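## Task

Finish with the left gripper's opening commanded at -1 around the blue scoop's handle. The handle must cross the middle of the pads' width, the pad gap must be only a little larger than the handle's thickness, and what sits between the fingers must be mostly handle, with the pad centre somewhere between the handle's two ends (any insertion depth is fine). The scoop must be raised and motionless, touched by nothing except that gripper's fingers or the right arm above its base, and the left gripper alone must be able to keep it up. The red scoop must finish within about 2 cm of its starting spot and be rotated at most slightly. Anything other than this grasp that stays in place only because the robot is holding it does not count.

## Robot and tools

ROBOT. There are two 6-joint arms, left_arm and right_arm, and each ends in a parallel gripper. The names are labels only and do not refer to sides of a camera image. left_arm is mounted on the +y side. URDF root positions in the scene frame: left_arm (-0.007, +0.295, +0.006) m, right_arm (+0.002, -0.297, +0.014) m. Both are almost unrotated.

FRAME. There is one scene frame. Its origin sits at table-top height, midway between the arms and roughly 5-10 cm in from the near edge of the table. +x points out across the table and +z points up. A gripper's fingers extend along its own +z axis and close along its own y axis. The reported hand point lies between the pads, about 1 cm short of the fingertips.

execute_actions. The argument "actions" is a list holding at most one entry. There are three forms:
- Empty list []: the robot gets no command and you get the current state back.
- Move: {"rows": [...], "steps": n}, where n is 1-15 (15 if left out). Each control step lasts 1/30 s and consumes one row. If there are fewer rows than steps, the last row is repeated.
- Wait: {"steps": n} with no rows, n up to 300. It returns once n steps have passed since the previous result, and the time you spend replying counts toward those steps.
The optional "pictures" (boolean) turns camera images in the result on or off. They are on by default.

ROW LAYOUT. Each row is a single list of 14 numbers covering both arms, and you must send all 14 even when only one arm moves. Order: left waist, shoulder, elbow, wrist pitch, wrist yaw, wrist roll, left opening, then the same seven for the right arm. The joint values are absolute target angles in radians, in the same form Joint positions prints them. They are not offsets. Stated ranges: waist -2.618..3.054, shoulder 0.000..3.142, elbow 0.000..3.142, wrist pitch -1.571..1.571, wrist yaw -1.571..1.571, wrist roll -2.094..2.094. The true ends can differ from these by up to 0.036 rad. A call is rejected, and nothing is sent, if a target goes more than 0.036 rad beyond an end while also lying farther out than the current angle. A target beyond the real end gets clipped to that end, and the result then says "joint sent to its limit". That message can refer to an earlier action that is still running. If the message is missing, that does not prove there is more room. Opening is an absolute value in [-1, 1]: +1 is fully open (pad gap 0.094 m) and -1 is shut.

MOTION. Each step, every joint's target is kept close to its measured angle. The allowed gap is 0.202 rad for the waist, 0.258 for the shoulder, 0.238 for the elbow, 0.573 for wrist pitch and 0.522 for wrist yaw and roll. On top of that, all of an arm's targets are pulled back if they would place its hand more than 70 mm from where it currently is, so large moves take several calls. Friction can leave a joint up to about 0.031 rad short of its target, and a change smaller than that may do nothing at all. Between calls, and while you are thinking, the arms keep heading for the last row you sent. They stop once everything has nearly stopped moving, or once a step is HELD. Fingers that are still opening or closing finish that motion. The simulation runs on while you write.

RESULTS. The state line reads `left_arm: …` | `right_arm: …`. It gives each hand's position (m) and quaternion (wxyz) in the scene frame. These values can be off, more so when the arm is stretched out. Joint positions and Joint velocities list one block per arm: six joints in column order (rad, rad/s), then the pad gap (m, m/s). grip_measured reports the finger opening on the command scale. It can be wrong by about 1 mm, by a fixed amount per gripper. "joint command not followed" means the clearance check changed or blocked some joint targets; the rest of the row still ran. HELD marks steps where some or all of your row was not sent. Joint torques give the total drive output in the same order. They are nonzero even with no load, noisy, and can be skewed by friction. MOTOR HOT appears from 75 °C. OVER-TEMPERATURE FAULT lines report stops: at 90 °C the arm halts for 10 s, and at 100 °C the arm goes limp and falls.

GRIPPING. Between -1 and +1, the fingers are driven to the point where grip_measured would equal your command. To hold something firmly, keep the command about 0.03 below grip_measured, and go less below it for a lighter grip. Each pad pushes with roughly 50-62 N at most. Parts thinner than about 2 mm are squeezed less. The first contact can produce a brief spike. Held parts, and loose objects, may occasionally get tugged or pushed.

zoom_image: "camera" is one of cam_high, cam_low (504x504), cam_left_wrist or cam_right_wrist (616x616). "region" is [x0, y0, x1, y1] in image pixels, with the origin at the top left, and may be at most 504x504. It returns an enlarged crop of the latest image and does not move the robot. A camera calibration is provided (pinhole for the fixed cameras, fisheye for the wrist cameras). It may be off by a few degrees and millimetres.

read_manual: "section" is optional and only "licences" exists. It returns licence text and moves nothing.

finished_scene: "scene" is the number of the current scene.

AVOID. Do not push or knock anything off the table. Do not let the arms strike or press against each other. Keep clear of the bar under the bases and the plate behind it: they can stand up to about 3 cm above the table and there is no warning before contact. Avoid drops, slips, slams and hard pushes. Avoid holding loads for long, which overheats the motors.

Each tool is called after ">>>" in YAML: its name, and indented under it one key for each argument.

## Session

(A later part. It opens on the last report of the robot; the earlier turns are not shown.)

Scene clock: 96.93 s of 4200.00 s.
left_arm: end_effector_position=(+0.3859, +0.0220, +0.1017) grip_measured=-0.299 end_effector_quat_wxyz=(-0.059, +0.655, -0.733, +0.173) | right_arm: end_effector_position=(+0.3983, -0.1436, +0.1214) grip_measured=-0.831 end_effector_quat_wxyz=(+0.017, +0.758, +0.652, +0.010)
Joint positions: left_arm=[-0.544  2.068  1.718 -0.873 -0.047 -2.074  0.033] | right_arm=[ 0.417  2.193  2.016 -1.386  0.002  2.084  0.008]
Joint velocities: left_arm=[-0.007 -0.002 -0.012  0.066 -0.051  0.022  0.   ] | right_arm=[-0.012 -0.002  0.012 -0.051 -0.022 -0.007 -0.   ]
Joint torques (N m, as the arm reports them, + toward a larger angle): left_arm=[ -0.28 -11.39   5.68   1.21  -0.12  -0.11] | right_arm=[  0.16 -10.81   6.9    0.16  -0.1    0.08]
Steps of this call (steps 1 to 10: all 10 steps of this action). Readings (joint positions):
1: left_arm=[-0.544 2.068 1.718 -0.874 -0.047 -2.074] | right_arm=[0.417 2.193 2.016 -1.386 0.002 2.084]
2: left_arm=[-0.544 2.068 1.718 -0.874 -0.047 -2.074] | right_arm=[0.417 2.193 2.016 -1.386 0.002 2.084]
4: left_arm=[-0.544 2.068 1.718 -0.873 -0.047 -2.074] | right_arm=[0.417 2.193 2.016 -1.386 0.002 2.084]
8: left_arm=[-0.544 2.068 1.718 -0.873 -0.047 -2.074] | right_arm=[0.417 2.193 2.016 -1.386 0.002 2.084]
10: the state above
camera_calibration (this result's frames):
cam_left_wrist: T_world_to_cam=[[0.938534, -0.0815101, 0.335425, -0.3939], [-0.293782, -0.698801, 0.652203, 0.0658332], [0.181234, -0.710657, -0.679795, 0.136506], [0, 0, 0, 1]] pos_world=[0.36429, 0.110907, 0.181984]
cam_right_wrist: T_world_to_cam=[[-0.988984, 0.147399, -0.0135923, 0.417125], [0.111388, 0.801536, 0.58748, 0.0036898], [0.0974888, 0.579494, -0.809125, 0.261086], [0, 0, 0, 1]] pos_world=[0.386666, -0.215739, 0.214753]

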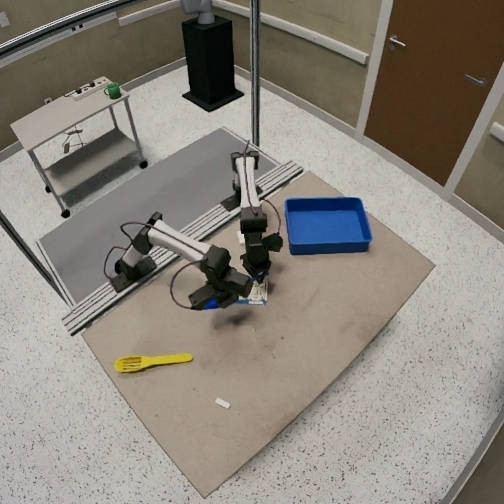

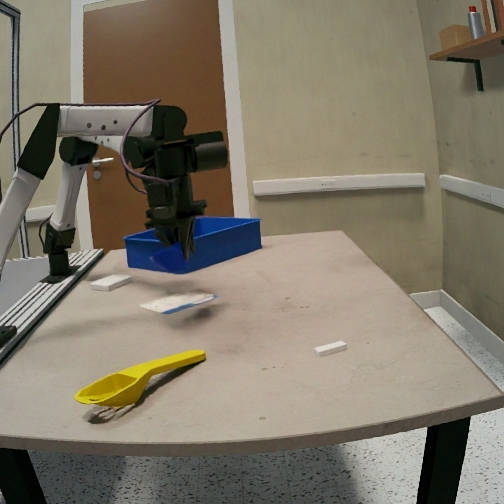

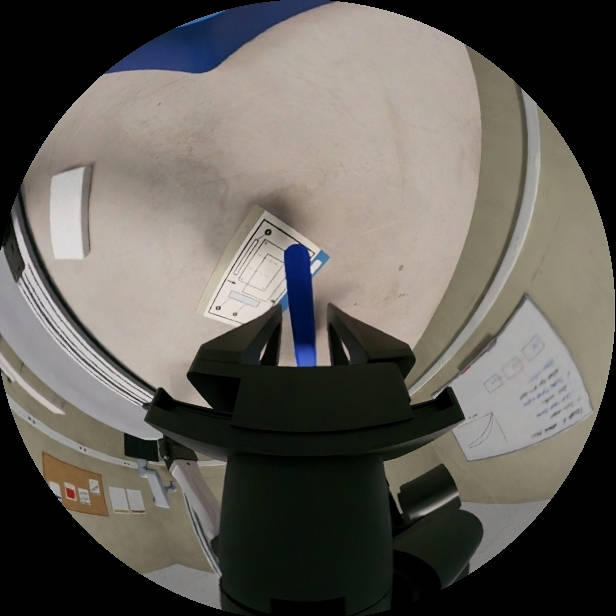

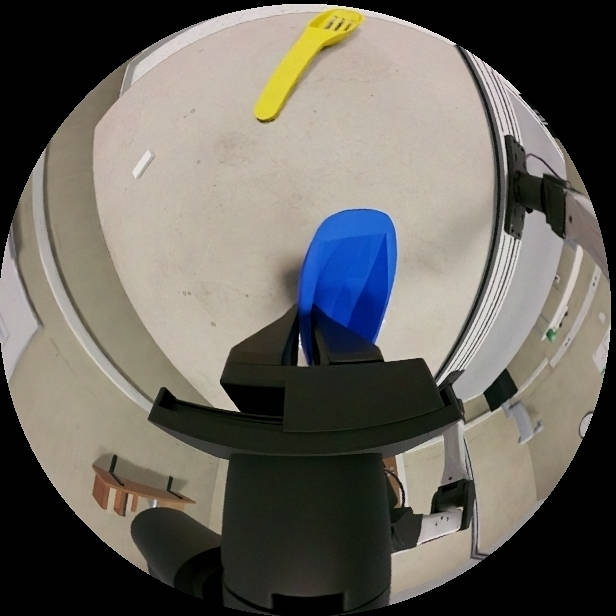

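>>> execute_actions:
  actions:
    - {"rows":[[-0.55,2.075,1.70,-0.875,-0.05,-2.11,-0.6,0.42,2.19,2.03,-1.39,0,2.09,-1]],"steps":8}
  pictures: false

>>> execute_actions:
  actions:
    - {"rows":[[-0.55,2.075,1.70,-0.875,-0.05,-2.11,-1,0.42,2.19,2.03,-1.39,0,2.09,-1]],"steps":12}

>>> zoom_image:
  camera: "cam_left_wrist"
  region: [200, 200, 410, 410]

Scene clock: 103.30 s of 4200.00 s.
left_arm: end_effector_position=(+0.3860, +0.0219, +0.1018) grip_measured=-0.599 end_effector_quat_wxyz=(-0.058, +0.661, -0.728, +0.174) | right_arm: end_effector_position=(+0.3983, -0.1436, +0.1214) grip_measured=-0.831 end_effector_quat_wxyz=(+0.017, +0.758, +0.652, +0.010)
Joint positions: left_arm=[-0.544  2.068  1.718 -0.872 -0.047 -2.09   0.019] | right_arm=[ 0.417  2.193  2.016 -1.386  0.002  2.084  0.008]
Joint velocities: left_arm=[ 0.027  0.002 -0.007  0.007  0.066 -0.066  0.   ] | right_arm=[ 0.002  0.002  0.007 -0.007 -0.051 -0.007 -0.001]
Joint torques (N m, as the arm reports them, + toward a larger angle): left_arm=[ -0.25 -11.61   5.71   1.04  -0.08  -0.1 ] | right_arm=[  0.13 -10.83   6.92   0.16  -0.1    0.07]
joint sent to its limit (left arm) — the command would take joint 6 (wrist roll) past its lower limit, so that joint was sent only as far as its limit.
Steps of this call (steps 1 to 15: the robot went on to your last target; steps 16 to 90: nothing new was sent; then 3.10 s passed at rest; steps 91 to 98: all 8 steps of this action). Readings (joint positions):
91: left_arm=[-0.544 2.068 1.718 -0.872 -0.047 -2.077] | right_arm=[0.417 2.193 2.016 -1.386 0.002 2.084]
92: left_arm=[-0.544 2.068 1.718 -0.872 -0.047 -2.080] | right_arm=[0.417 2.193 2.016 -1.386 0.002 2.084]
94: left_arm=[-0.544 2.068 1.718 -0.872 -0.047 -2.085] | right_arm=[0.417 2.193 2.016 -1.386 0.002 2.084]
98: the state above

Scene clock: 103.70 s of 4200.00 s.
left_arm: end_effector_position=(+0.3878, +0.0225, +0.1022) grip_measured=-0.699 end_effector_quat_wxyz=(-0.060, +0.665, -0.723, +0.176) | right_arm: end_effector_position=(+0.3964, -0.1437, +0.1214) grip_measured=-0.831 end_effector_quat_wxyz=(+0.014, +0.763, +0.647, +0.007)
Joint positions: left_arm=[-0.543  2.068  1.718 -0.868 -0.052 -2.1    0.014] | right_arm=[ 0.417  2.193  2.016 -1.394 -0.002  2.099  0.008]
Joint velocities: left_arm=[ 0.007  0.002 -0.002  0.051 -0.022 -0.007  0.001] | right_arm=[-0.012  0.017 -0.007  0.007  0.066 -0.022  0.   ]
Joint torques (N m, as the arm reports them, + toward a larger angle): left_arm=[  0.   -11.46   5.81   1.04   0.05  -0.08] | right_arm=[  0.09 -10.75   6.89   0.22  -0.07  -0.1 ]
joint sent to its limit (left arm) — the command would take joint 6 (wrist roll) past its lower limit, so that joint was sent only as far as its limit.
Steps of this call (steps 1 to 12: all 12 steps of this action). Readings (joint positions):
1: left_arm=[-0.544 2.068 1.718 -0.872 -0.049 -2.097] | right_arm=[0.417 2.193 2.016 -1.387 0.001 2.085]
2: left_arm=[-0.543 2.068 1.718 -0.868 -0.051 -2.100] | right_arm=[0.417 2.193 2.016 -1.393 -0.001 2.090]
4: left_arm=[-0.543 2.068 1.718 -0.868 -0.052 -2.100] | right_arm=[0.417 2.193 2.016 -1.394 -0.002 2.096]
8: left_arm=[-0.543 2.068 1.718 -0.868 -0.052 -2.100] | right_arm=[0.417 2.193 2.016 -1.394 -0.002 2.099]
12: the state above
camera_calibration (this result's frames):
cam_left_wrist: T_world_to_cam=[[0.939673, -0.0527524, 0.337981, -0.397121], [-0.275762, -0.701454, 0.657205, 0.05899], [0.202409, -0.71076, -0.673684, 0.128054], [0, 0, 0, 1]] pos_world=[0.363512, 0.111445, 0.181719]
cam_right_wrist: T_world_to_cam=[[-0.986684, 0.162557, -0.00537103, 0.41547], [0.128458, 0.799113, 0.587296, -0.0030527], [0.0997614, 0.578786, -0.809354, 0.260319], [0, 0, 0, 1]] pos_world=[0.38436, -0.215767, 0.214715]

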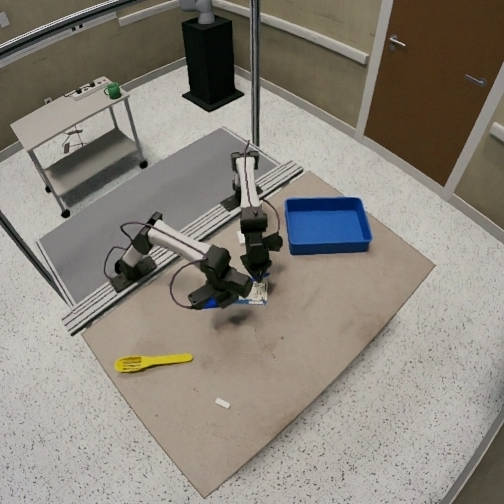

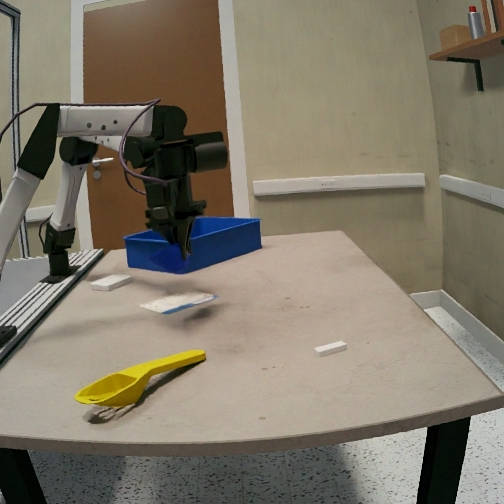

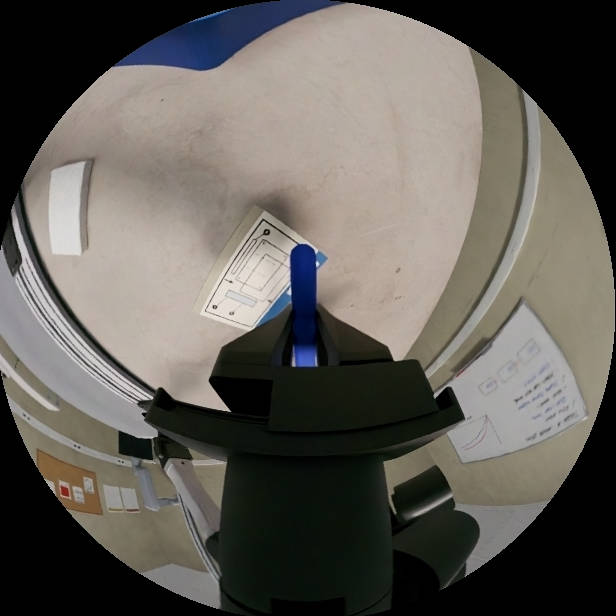

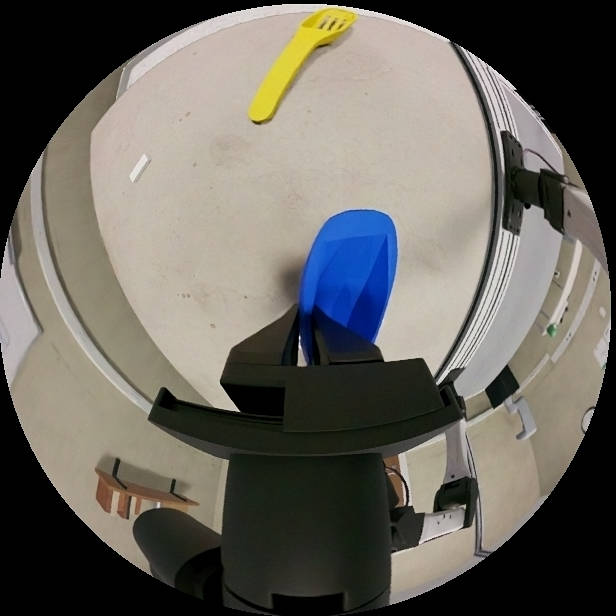

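Region (200, 200, 410, 410) of cam_left_wrist's 616x616 image, scaled by 2.400, with more detail than that image has.

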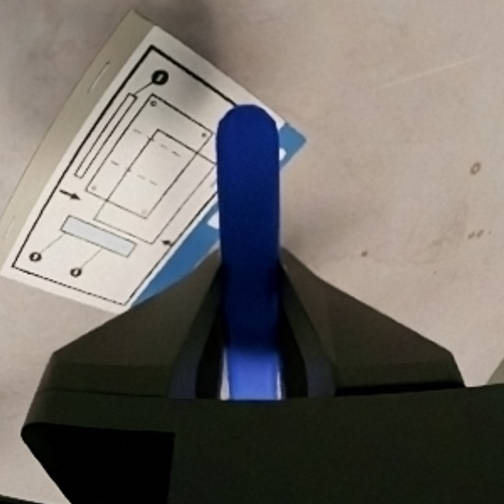

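>>> execute_actions:
  actions:
    - {"rows":[[-0.55,2.075,1.70,-0.875,-0.05,-2.09,-1,0.42,2.19,2.03,-1.39,0,2.09,-0.4]],"steps":10}
  pictures: false

>>> execute_actions:
  actions:
    - {"rows":[[-0.55,2.075,1.70,-0.875,-0.05,-2.09,-1,0.42,2.12,2.05,-1.43,0,2.09,-0.4]],"steps":10}
  pictures: false

>>> execute_actions:
  actions:
    - {"rows":[[-0.55,2.075,1.70,-0.875,-0.05,-2.09,-1,0.42,2.0,2.05,-1.5,0,2.09,-0.4]],"steps":12}
  pictures: false

>>> execute_actions:
  actions:
    - {"rows":[[-0.55,2.075,1.70,-0.875,-0.05,-2.09,-1,0.2,1.85,1.95,-1.5,0,2.09,-0.4]],"steps":15}

>>> zoom_image:
  camera: "cam_low"
  region: [100, 150, 250, 300]

Scene clock: 112.40 s of 4200.00 s.
left_arm: end_effector_position=(+0.3860, +0.0240, +0.1013) grip_measured=-0.700 end_effector_quat_wxyz=(-0.061, +0.663, -0.727, +0.171) | right_arm: end_effector_position=(+0.3962, -0.1437, +0.1214) grip_measured=-0.402 end_effector_quat_wxyz=(+0.014, +0.762, +0.647, +0.007)
Joint positions: left_arm=[-0.543  2.068  1.718 -0.878 -0.055 -2.093  0.014] | right_arm=[ 0.417  2.193  2.016 -1.394 -0.002  2.098  0.028]
Joint velocities: left_arm=[ 0.002  0.007 -0.007 -0.037  0.022  0.051 -0.   ] | right_arm=[-0.002  0.007  0.012 -0.066  0.007 -0.066  0.001]
Joint torques (N m, as the arm reports them, + toward a larger angle): left_arm=[ -0.26 -11.27   5.75   1.15  -0.04   0.01] | right_arm=[  0.12 -10.85   6.85   0.22  -0.06  -0.06]
joint sent to its limit (left arm) — the command would take joint 6 (wrist roll) past its lower limit, so that joint was sent only as far as its limit.
Steps of this call (steps 1 to 15: the robot went on to your last target; steps 16 to 90: nothing new was sent; then 5.37 s passed at rest; steps 91 to 100: all 10 steps of this action). Readings (joint positions):
91: left_arm=[-0.543 2.068 1.718 -0.867 -0.053 -2.100] | right_arm=[0.417 2.193 2.016 -1.394 -0.002 2.099]
92: left_arm=[-0.543 2.068 1.718 -0.870 -0.054 -2.097] | right_arm=[0.417 2.193 2.016 -1.394 -0.002 2.099]
94: left_arm=[-0.543 2.068 1.718 -0.875 -0.055 -2.095] | right_arm=[0.417 2.193 2.016 -1.394 -0.002 2.098]
98: left_arm=[-0.543 2.068 1.718 -0.878 -0.055 -2.093] | right_arm=[0.417 2.193 2.016 -1.394 -0.002 2.098]
100: the state above

Scene clock: 112.73 s of 4200.00 s.
left_arm: end_effector_position=(+0.3858, +0.0242, +0.1012) grip_measured=-0.700 end_effector_quat_wxyz=(-0.061, +0.663, -0.727, +0.170) | right_arm: end_effector_position=(+0.3935, -0.1440, +0.1504) grip_measured=-0.402 end_effector_quat_wxyz=(+0.023, +0.761, +0.647, +0.032)
Joint positions: left_arm=[-0.543  2.068  1.718 -0.879 -0.055 -2.092  0.014] | right_arm=[ 0.417  2.133  2.035 -1.419 -0.002  2.097  0.028]
Joint velocities: left_arm=[-0.002 -0.002  0.002 -0.022  0.066 -0.037 -0.   ] | right_arm=[-0.012 -0.007 -0.007 -0.081  0.007 -0.022 -0.   ]
Joint torques (N m, as the arm reports them, + toward a larger angle): left_arm=[ -0.32 -11.36   6.13   1.15  -0.07  -0.04] | right_arm=[  0.09 -11.05   6.96   0.24  -0.06  -0.09]
Steps of this call (steps 1 to 10: all 10 steps of this action). Readings (joint positions):
1: left_arm=[-0.543 2.068 1.718 -0.878 -0.055 -2.093] | right_arm=[0.417 2.190 2.017 -1.396 -0.002 2.097]
2: left_arm=[-0.543 2.068 1.718 -0.879 -0.055 -2.093] | right_arm=[0.417 2.185 2.017 -1.400 -0.002 2.097]
4: left_arm=[-0.543 2.068 1.718 -0.879 -0.055 -2.093] | right_arm=[0.417 2.166 2.019 -1.410 -0.002 2.097]
8: left_arm=[-0.543 2.068 1.718 -0.879 -0.055 -2.092] | right_arm=[0.417 2.137 2.033 -1.418 -0.002 2.097]
10: the state above

Scene clock: 113.13 s of 4200.00 s.
left_arm: end_effector_position=(+0.3857, +0.0242, +0.1012) grip_measured=-0.700 end_effector_quat_wxyz=(-0.061, +0.663, -0.727, +0.170) | right_arm: end_effector_position=(+0.3718, -0.1509, +0.2044) grip_measured=-0.402 end_effector_quat_wxyz=(+0.035, +0.759, +0.646, +0.067)
Joint positions: left_arm=[-0.543  2.068  1.718 -0.879 -0.055 -2.092  0.014] | right_arm=[ 0.417  1.996  2.042 -1.49  -0.002  2.097  0.028]
Joint velocities: left_arm=[ 0.007 -0.002  0.002 -0.022 -0.007 -0.007 -0.   ] | right_arm=[-0.017 -0.012 -0.007 -0.022 -0.007  0.022  0.   ]
Joint torques (N m, as the arm reports them, + toward a larger angle): left_arm=[ -0.34 -11.59   6.04   1.18  -0.03  -0.05] | right_arm=[ 0.15 -8.79  6.29  0.38 -0.07 -0.08]
Steps of this call (steps 1 to 12: all 12 steps of this action). Readings (joint positions):
1: left_arm=[-0.543 2.068 1.718 -0.879 -0.055 -2.092] | right_arm=[0.417 2.124 2.034 -1.423 -0.002 2.097]
2: left_arm=[-0.543 2.068 1.718 -0.879 -0.055 -2.092] | right_arm=[0.417 2.112 2.033 -1.435 -0.002 2.097]
4: left_arm=[-0.543 2.068 1.718 -0.879 -0.055 -2.092] | right_arm=[0.417 2.069 2.033 -1.455 -0.002 2.097]
8: left_arm=[-0.543 2.068 1.718 -0.879 -0.055 -2.092] | right_arm=[0.417 2.000 2.041 -1.482 -0.002 2.097]
12: the state above

Scene clock: 113.63 s of 4200.00 s.
left_arm: end_effector_position=(+0.3857, +0.0242, +0.1012) grip_measured=-0.700 end_effector_quat_wxyz=(-0.061, +0.663, -0.727, +0.170) | right_arm: end_effector_position=(+0.3673, -0.2407, +0.2352) grip_measured=-0.402 end_effector_quat_wxyz=(+0.055, +0.823, +0.558, +0.090)
Joint positions: left_arm=[-0.543  2.068  1.718 -0.879 -0.055 -2.092  0.014] | right_arm=[ 0.197  1.855  1.963 -1.497  0.003  2.096  0.028]
Joint velocities: left_arm=[ 0.017 -0.007  0.002  0.037 -0.051  0.051 -0.002] | right_arm=[ 0.007 -0.002 -0.012  0.037 -0.051 -0.007 -0.   ]
Joint torques (N m, as the arm reports them, + toward a larger angle): left_arm=[ -0.42 -11.63   5.78   1.15   0.04  -0.08] | right_arm=[ 0.14 -8.2   4.86  0.57 -0.09 -0.08]
Steps of this call (steps 1 to 15: all 15 steps of this action). Readings (joint positions):
1: left_arm=[-0.543 2.068 1.718 -0.879 -0.055 -2.092] | right_arm=[0.403 1.984 2.028 -1.482 -0.008 2.096]
2: left_arm=[-0.543 2.068 1.718 -0.879 -0.055 -2.092] | right_arm=[0.374 1.965 2.003 -1.479 -0.015 2.096]
4: left_arm=[-0.543 2.068 1.718 -0.879 -0.055 -2.092] | right_arm=[0.278 1.923 1.970 -1.484 -0.014 2.096]
8: left_arm=[-0.543 2.068 1.718 -0.879 -0.055 -2.092] | right_arm=[0.175 1.866 1.963 -1.493 0.004 2.096]
15: the state above
camera_calibration (this result's frames):
cam_left_wrist: T_world_to_cam=[[0.941426, -0.0630923, 0.331264, -0.394479], [-0.276323, -0.707405, 0.650556, 0.061352], [0.193293, -0.703987, -0.683404, 0.133382], [0, 0, 0, 1]] pos_world=[0.362544, 0.112412, 0.181918]
cam_right_wrist: T_world_to_cam=[[-0.913722, 0.37095, -0.165854, 0.464263], [0.180612, 0.736396, 0.651997, -0.0381316], [0.363992, 0.565789, -0.73986, 0.294904], [0, 0, 0, 1]] pos_world=[0.323751, -0.310991, 0.320049]

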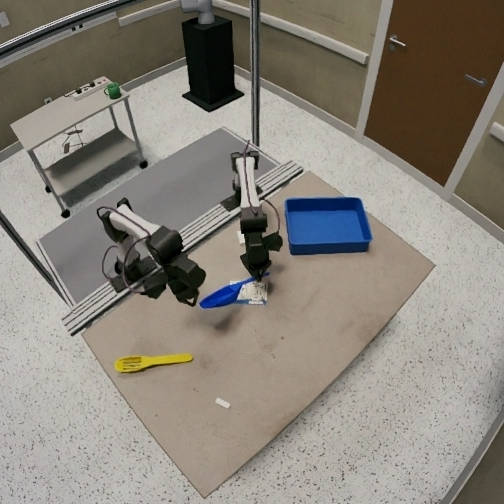

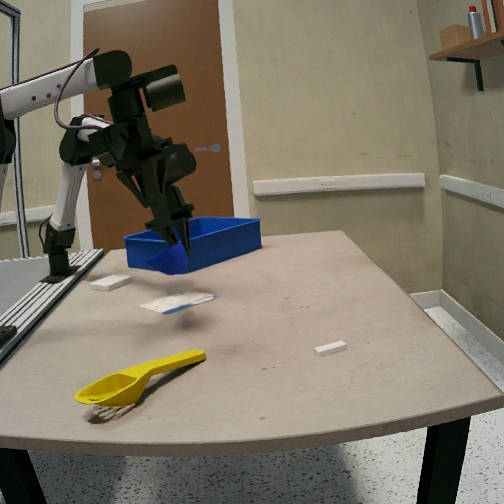

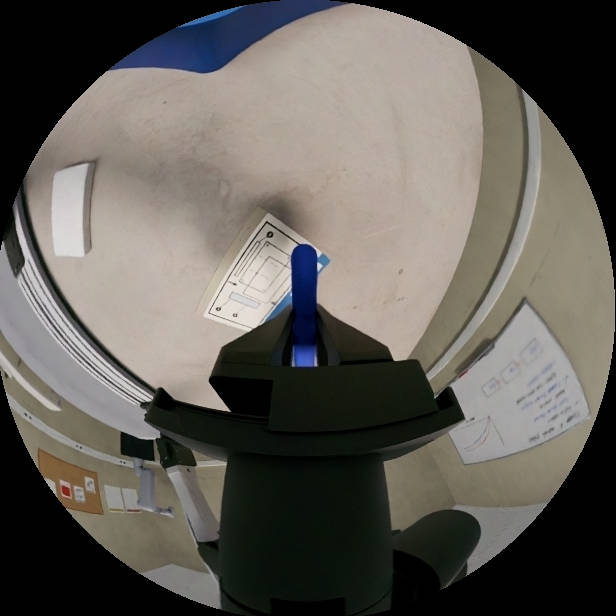

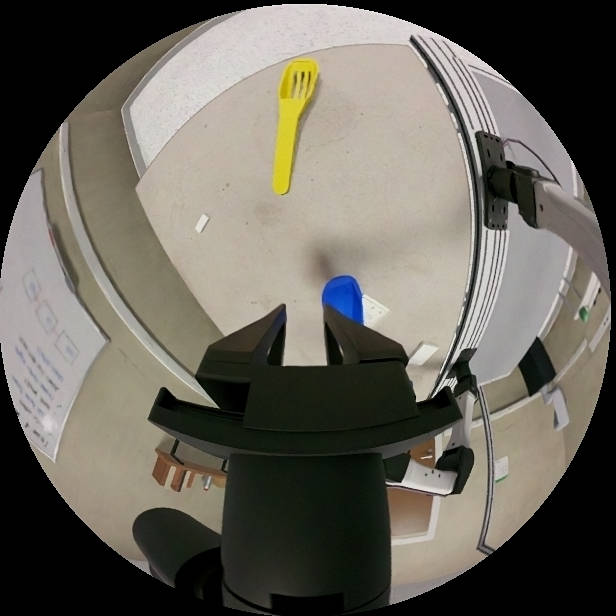

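Region (100, 150, 250, 300) of cam_low's 504x504 image, scaled by 3.360, with more detail than that image has.

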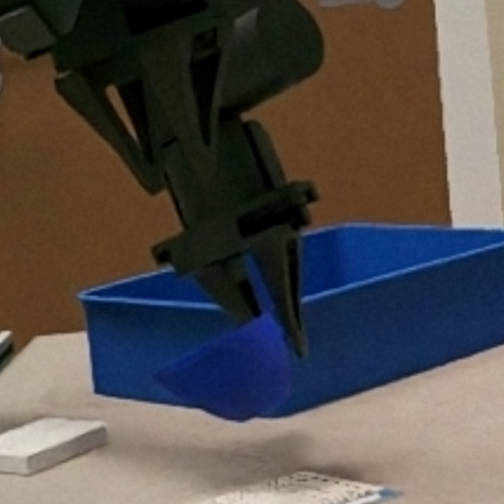

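>>> execute_actions:
  actions: []

Scene clock: 115.87 s of 4200.00 s.
left_arm: end_effector_position=(+0.3857, +0.0242, +0.1012) grip_measured=-0.700 end_effector_quat_wxyz=(-0.061, +0.663, -0.727, +0.170) | right_arm: end_effector_position=(+0.3673, -0.2407, +0.2352) grip_measured=-0.402 end_effector_quat_wxyz=(+0.055, +0.823, +0.558, +0.090)
Joint positions: left_arm=[-0.543  2.068  1.718 -0.879 -0.055 -2.092  0.014] | right_arm=[ 0.197  1.855  1.963 -1.497  0.003  2.096  0.028]
Joint velocities: left_arm=[-0.007 -0.017 -0.017 -0.037  0.022  0.022  0.   ] | right_arm=[ 0.002  0.002 -0.002 -0.022  0.081 -0.051  0.001]
Joint torques (N m, as the arm reports them, + toward a larger angle): left_arm=[ -0.23 -11.51   5.88   1.16   0.02  -0.06] | right_arm=[ 0.14 -8.2   4.85  0.55 -0.12 -0.09]
Steps of this call (steps 1 to 15: the robot went on to your last target; steps 16 to 67: nothing new was sent). Readings (joint positions):
1: left_arm=[-0.543 2.068 1.718 -0.879 -0.055 -2.092] | right_arm=[0.197 1.855 1.963 -1.497 0.003 2.096]
2: left_arm=[-0.543 2.068 1.718 -0.879 -0.055 -2.092] | right_arm=[0.197 1.855 1.963 -1.497 0.003 2.096]
4: left_arm=[-0.543 2.068 1.718 -0.879 -0.055 -2.092] | right_arm=[0.197 1.855 1.963 -1.497 0.003 2.096]
8: left_arm=[-0.543 2.068 1.718 -0.879 -0.055 -2.092] | right_arm=[0.197 1.855 1.963 -1.497 0.003 2.096]
67: the state above
All arms were judged still, so your last target was given up. Only a new action makes them travel on or press farther. Fingers that are still opening or closing keep moving.
camera_calibration (this result's frames):
cam_left_wrist: T_world_to_cam=[[0.941426, -0.0630923, 0.331264, -0.394479], [-0.276323, -0.707405, 0.650556, 0.061352], [0.193293, -0.703987, -0.683404, 0.133382], [0, 0, 0, 1]] pos_world=[0.362544, 0.112412, 0.181918]
cam_right_wrist: T_world_to_cam=[[-0.913722, 0.37095, -0.165854, 0.464263], [0.180612, 0.736396, 0.651997, -0.0381316], [0.363992, 0.565789, -0.73986, 0.294904], [0, 0, 0, 1]] pos_world=[0.323751, -0.310991, 0.320049]

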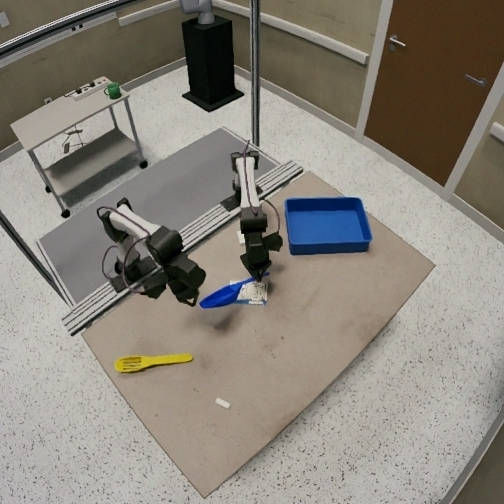

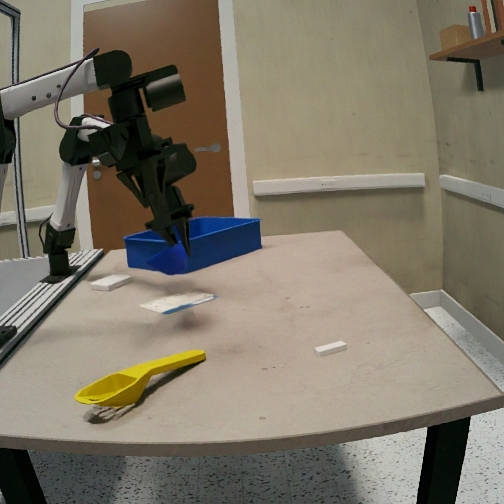

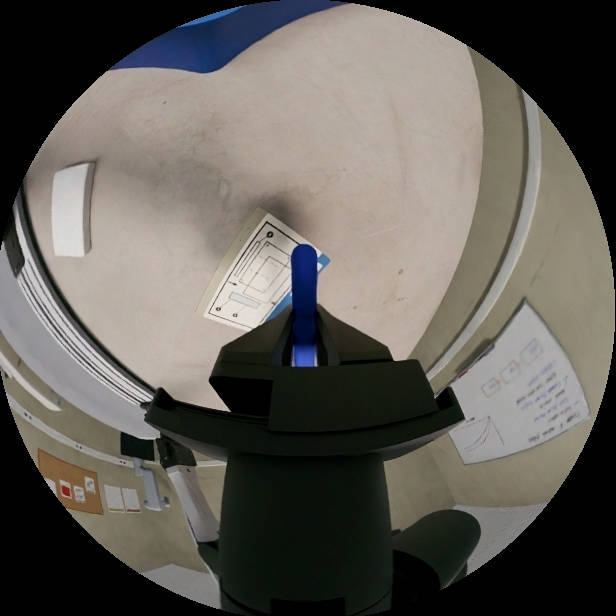

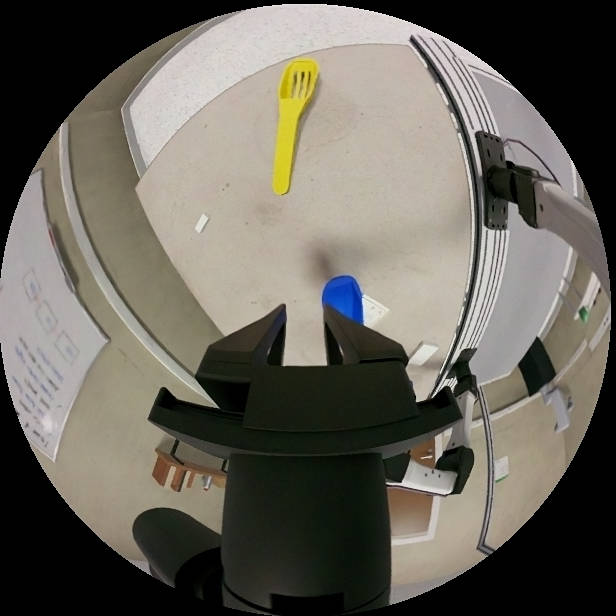

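>>> finished_scene:
  scene: 2

The scene is finished: the task was done.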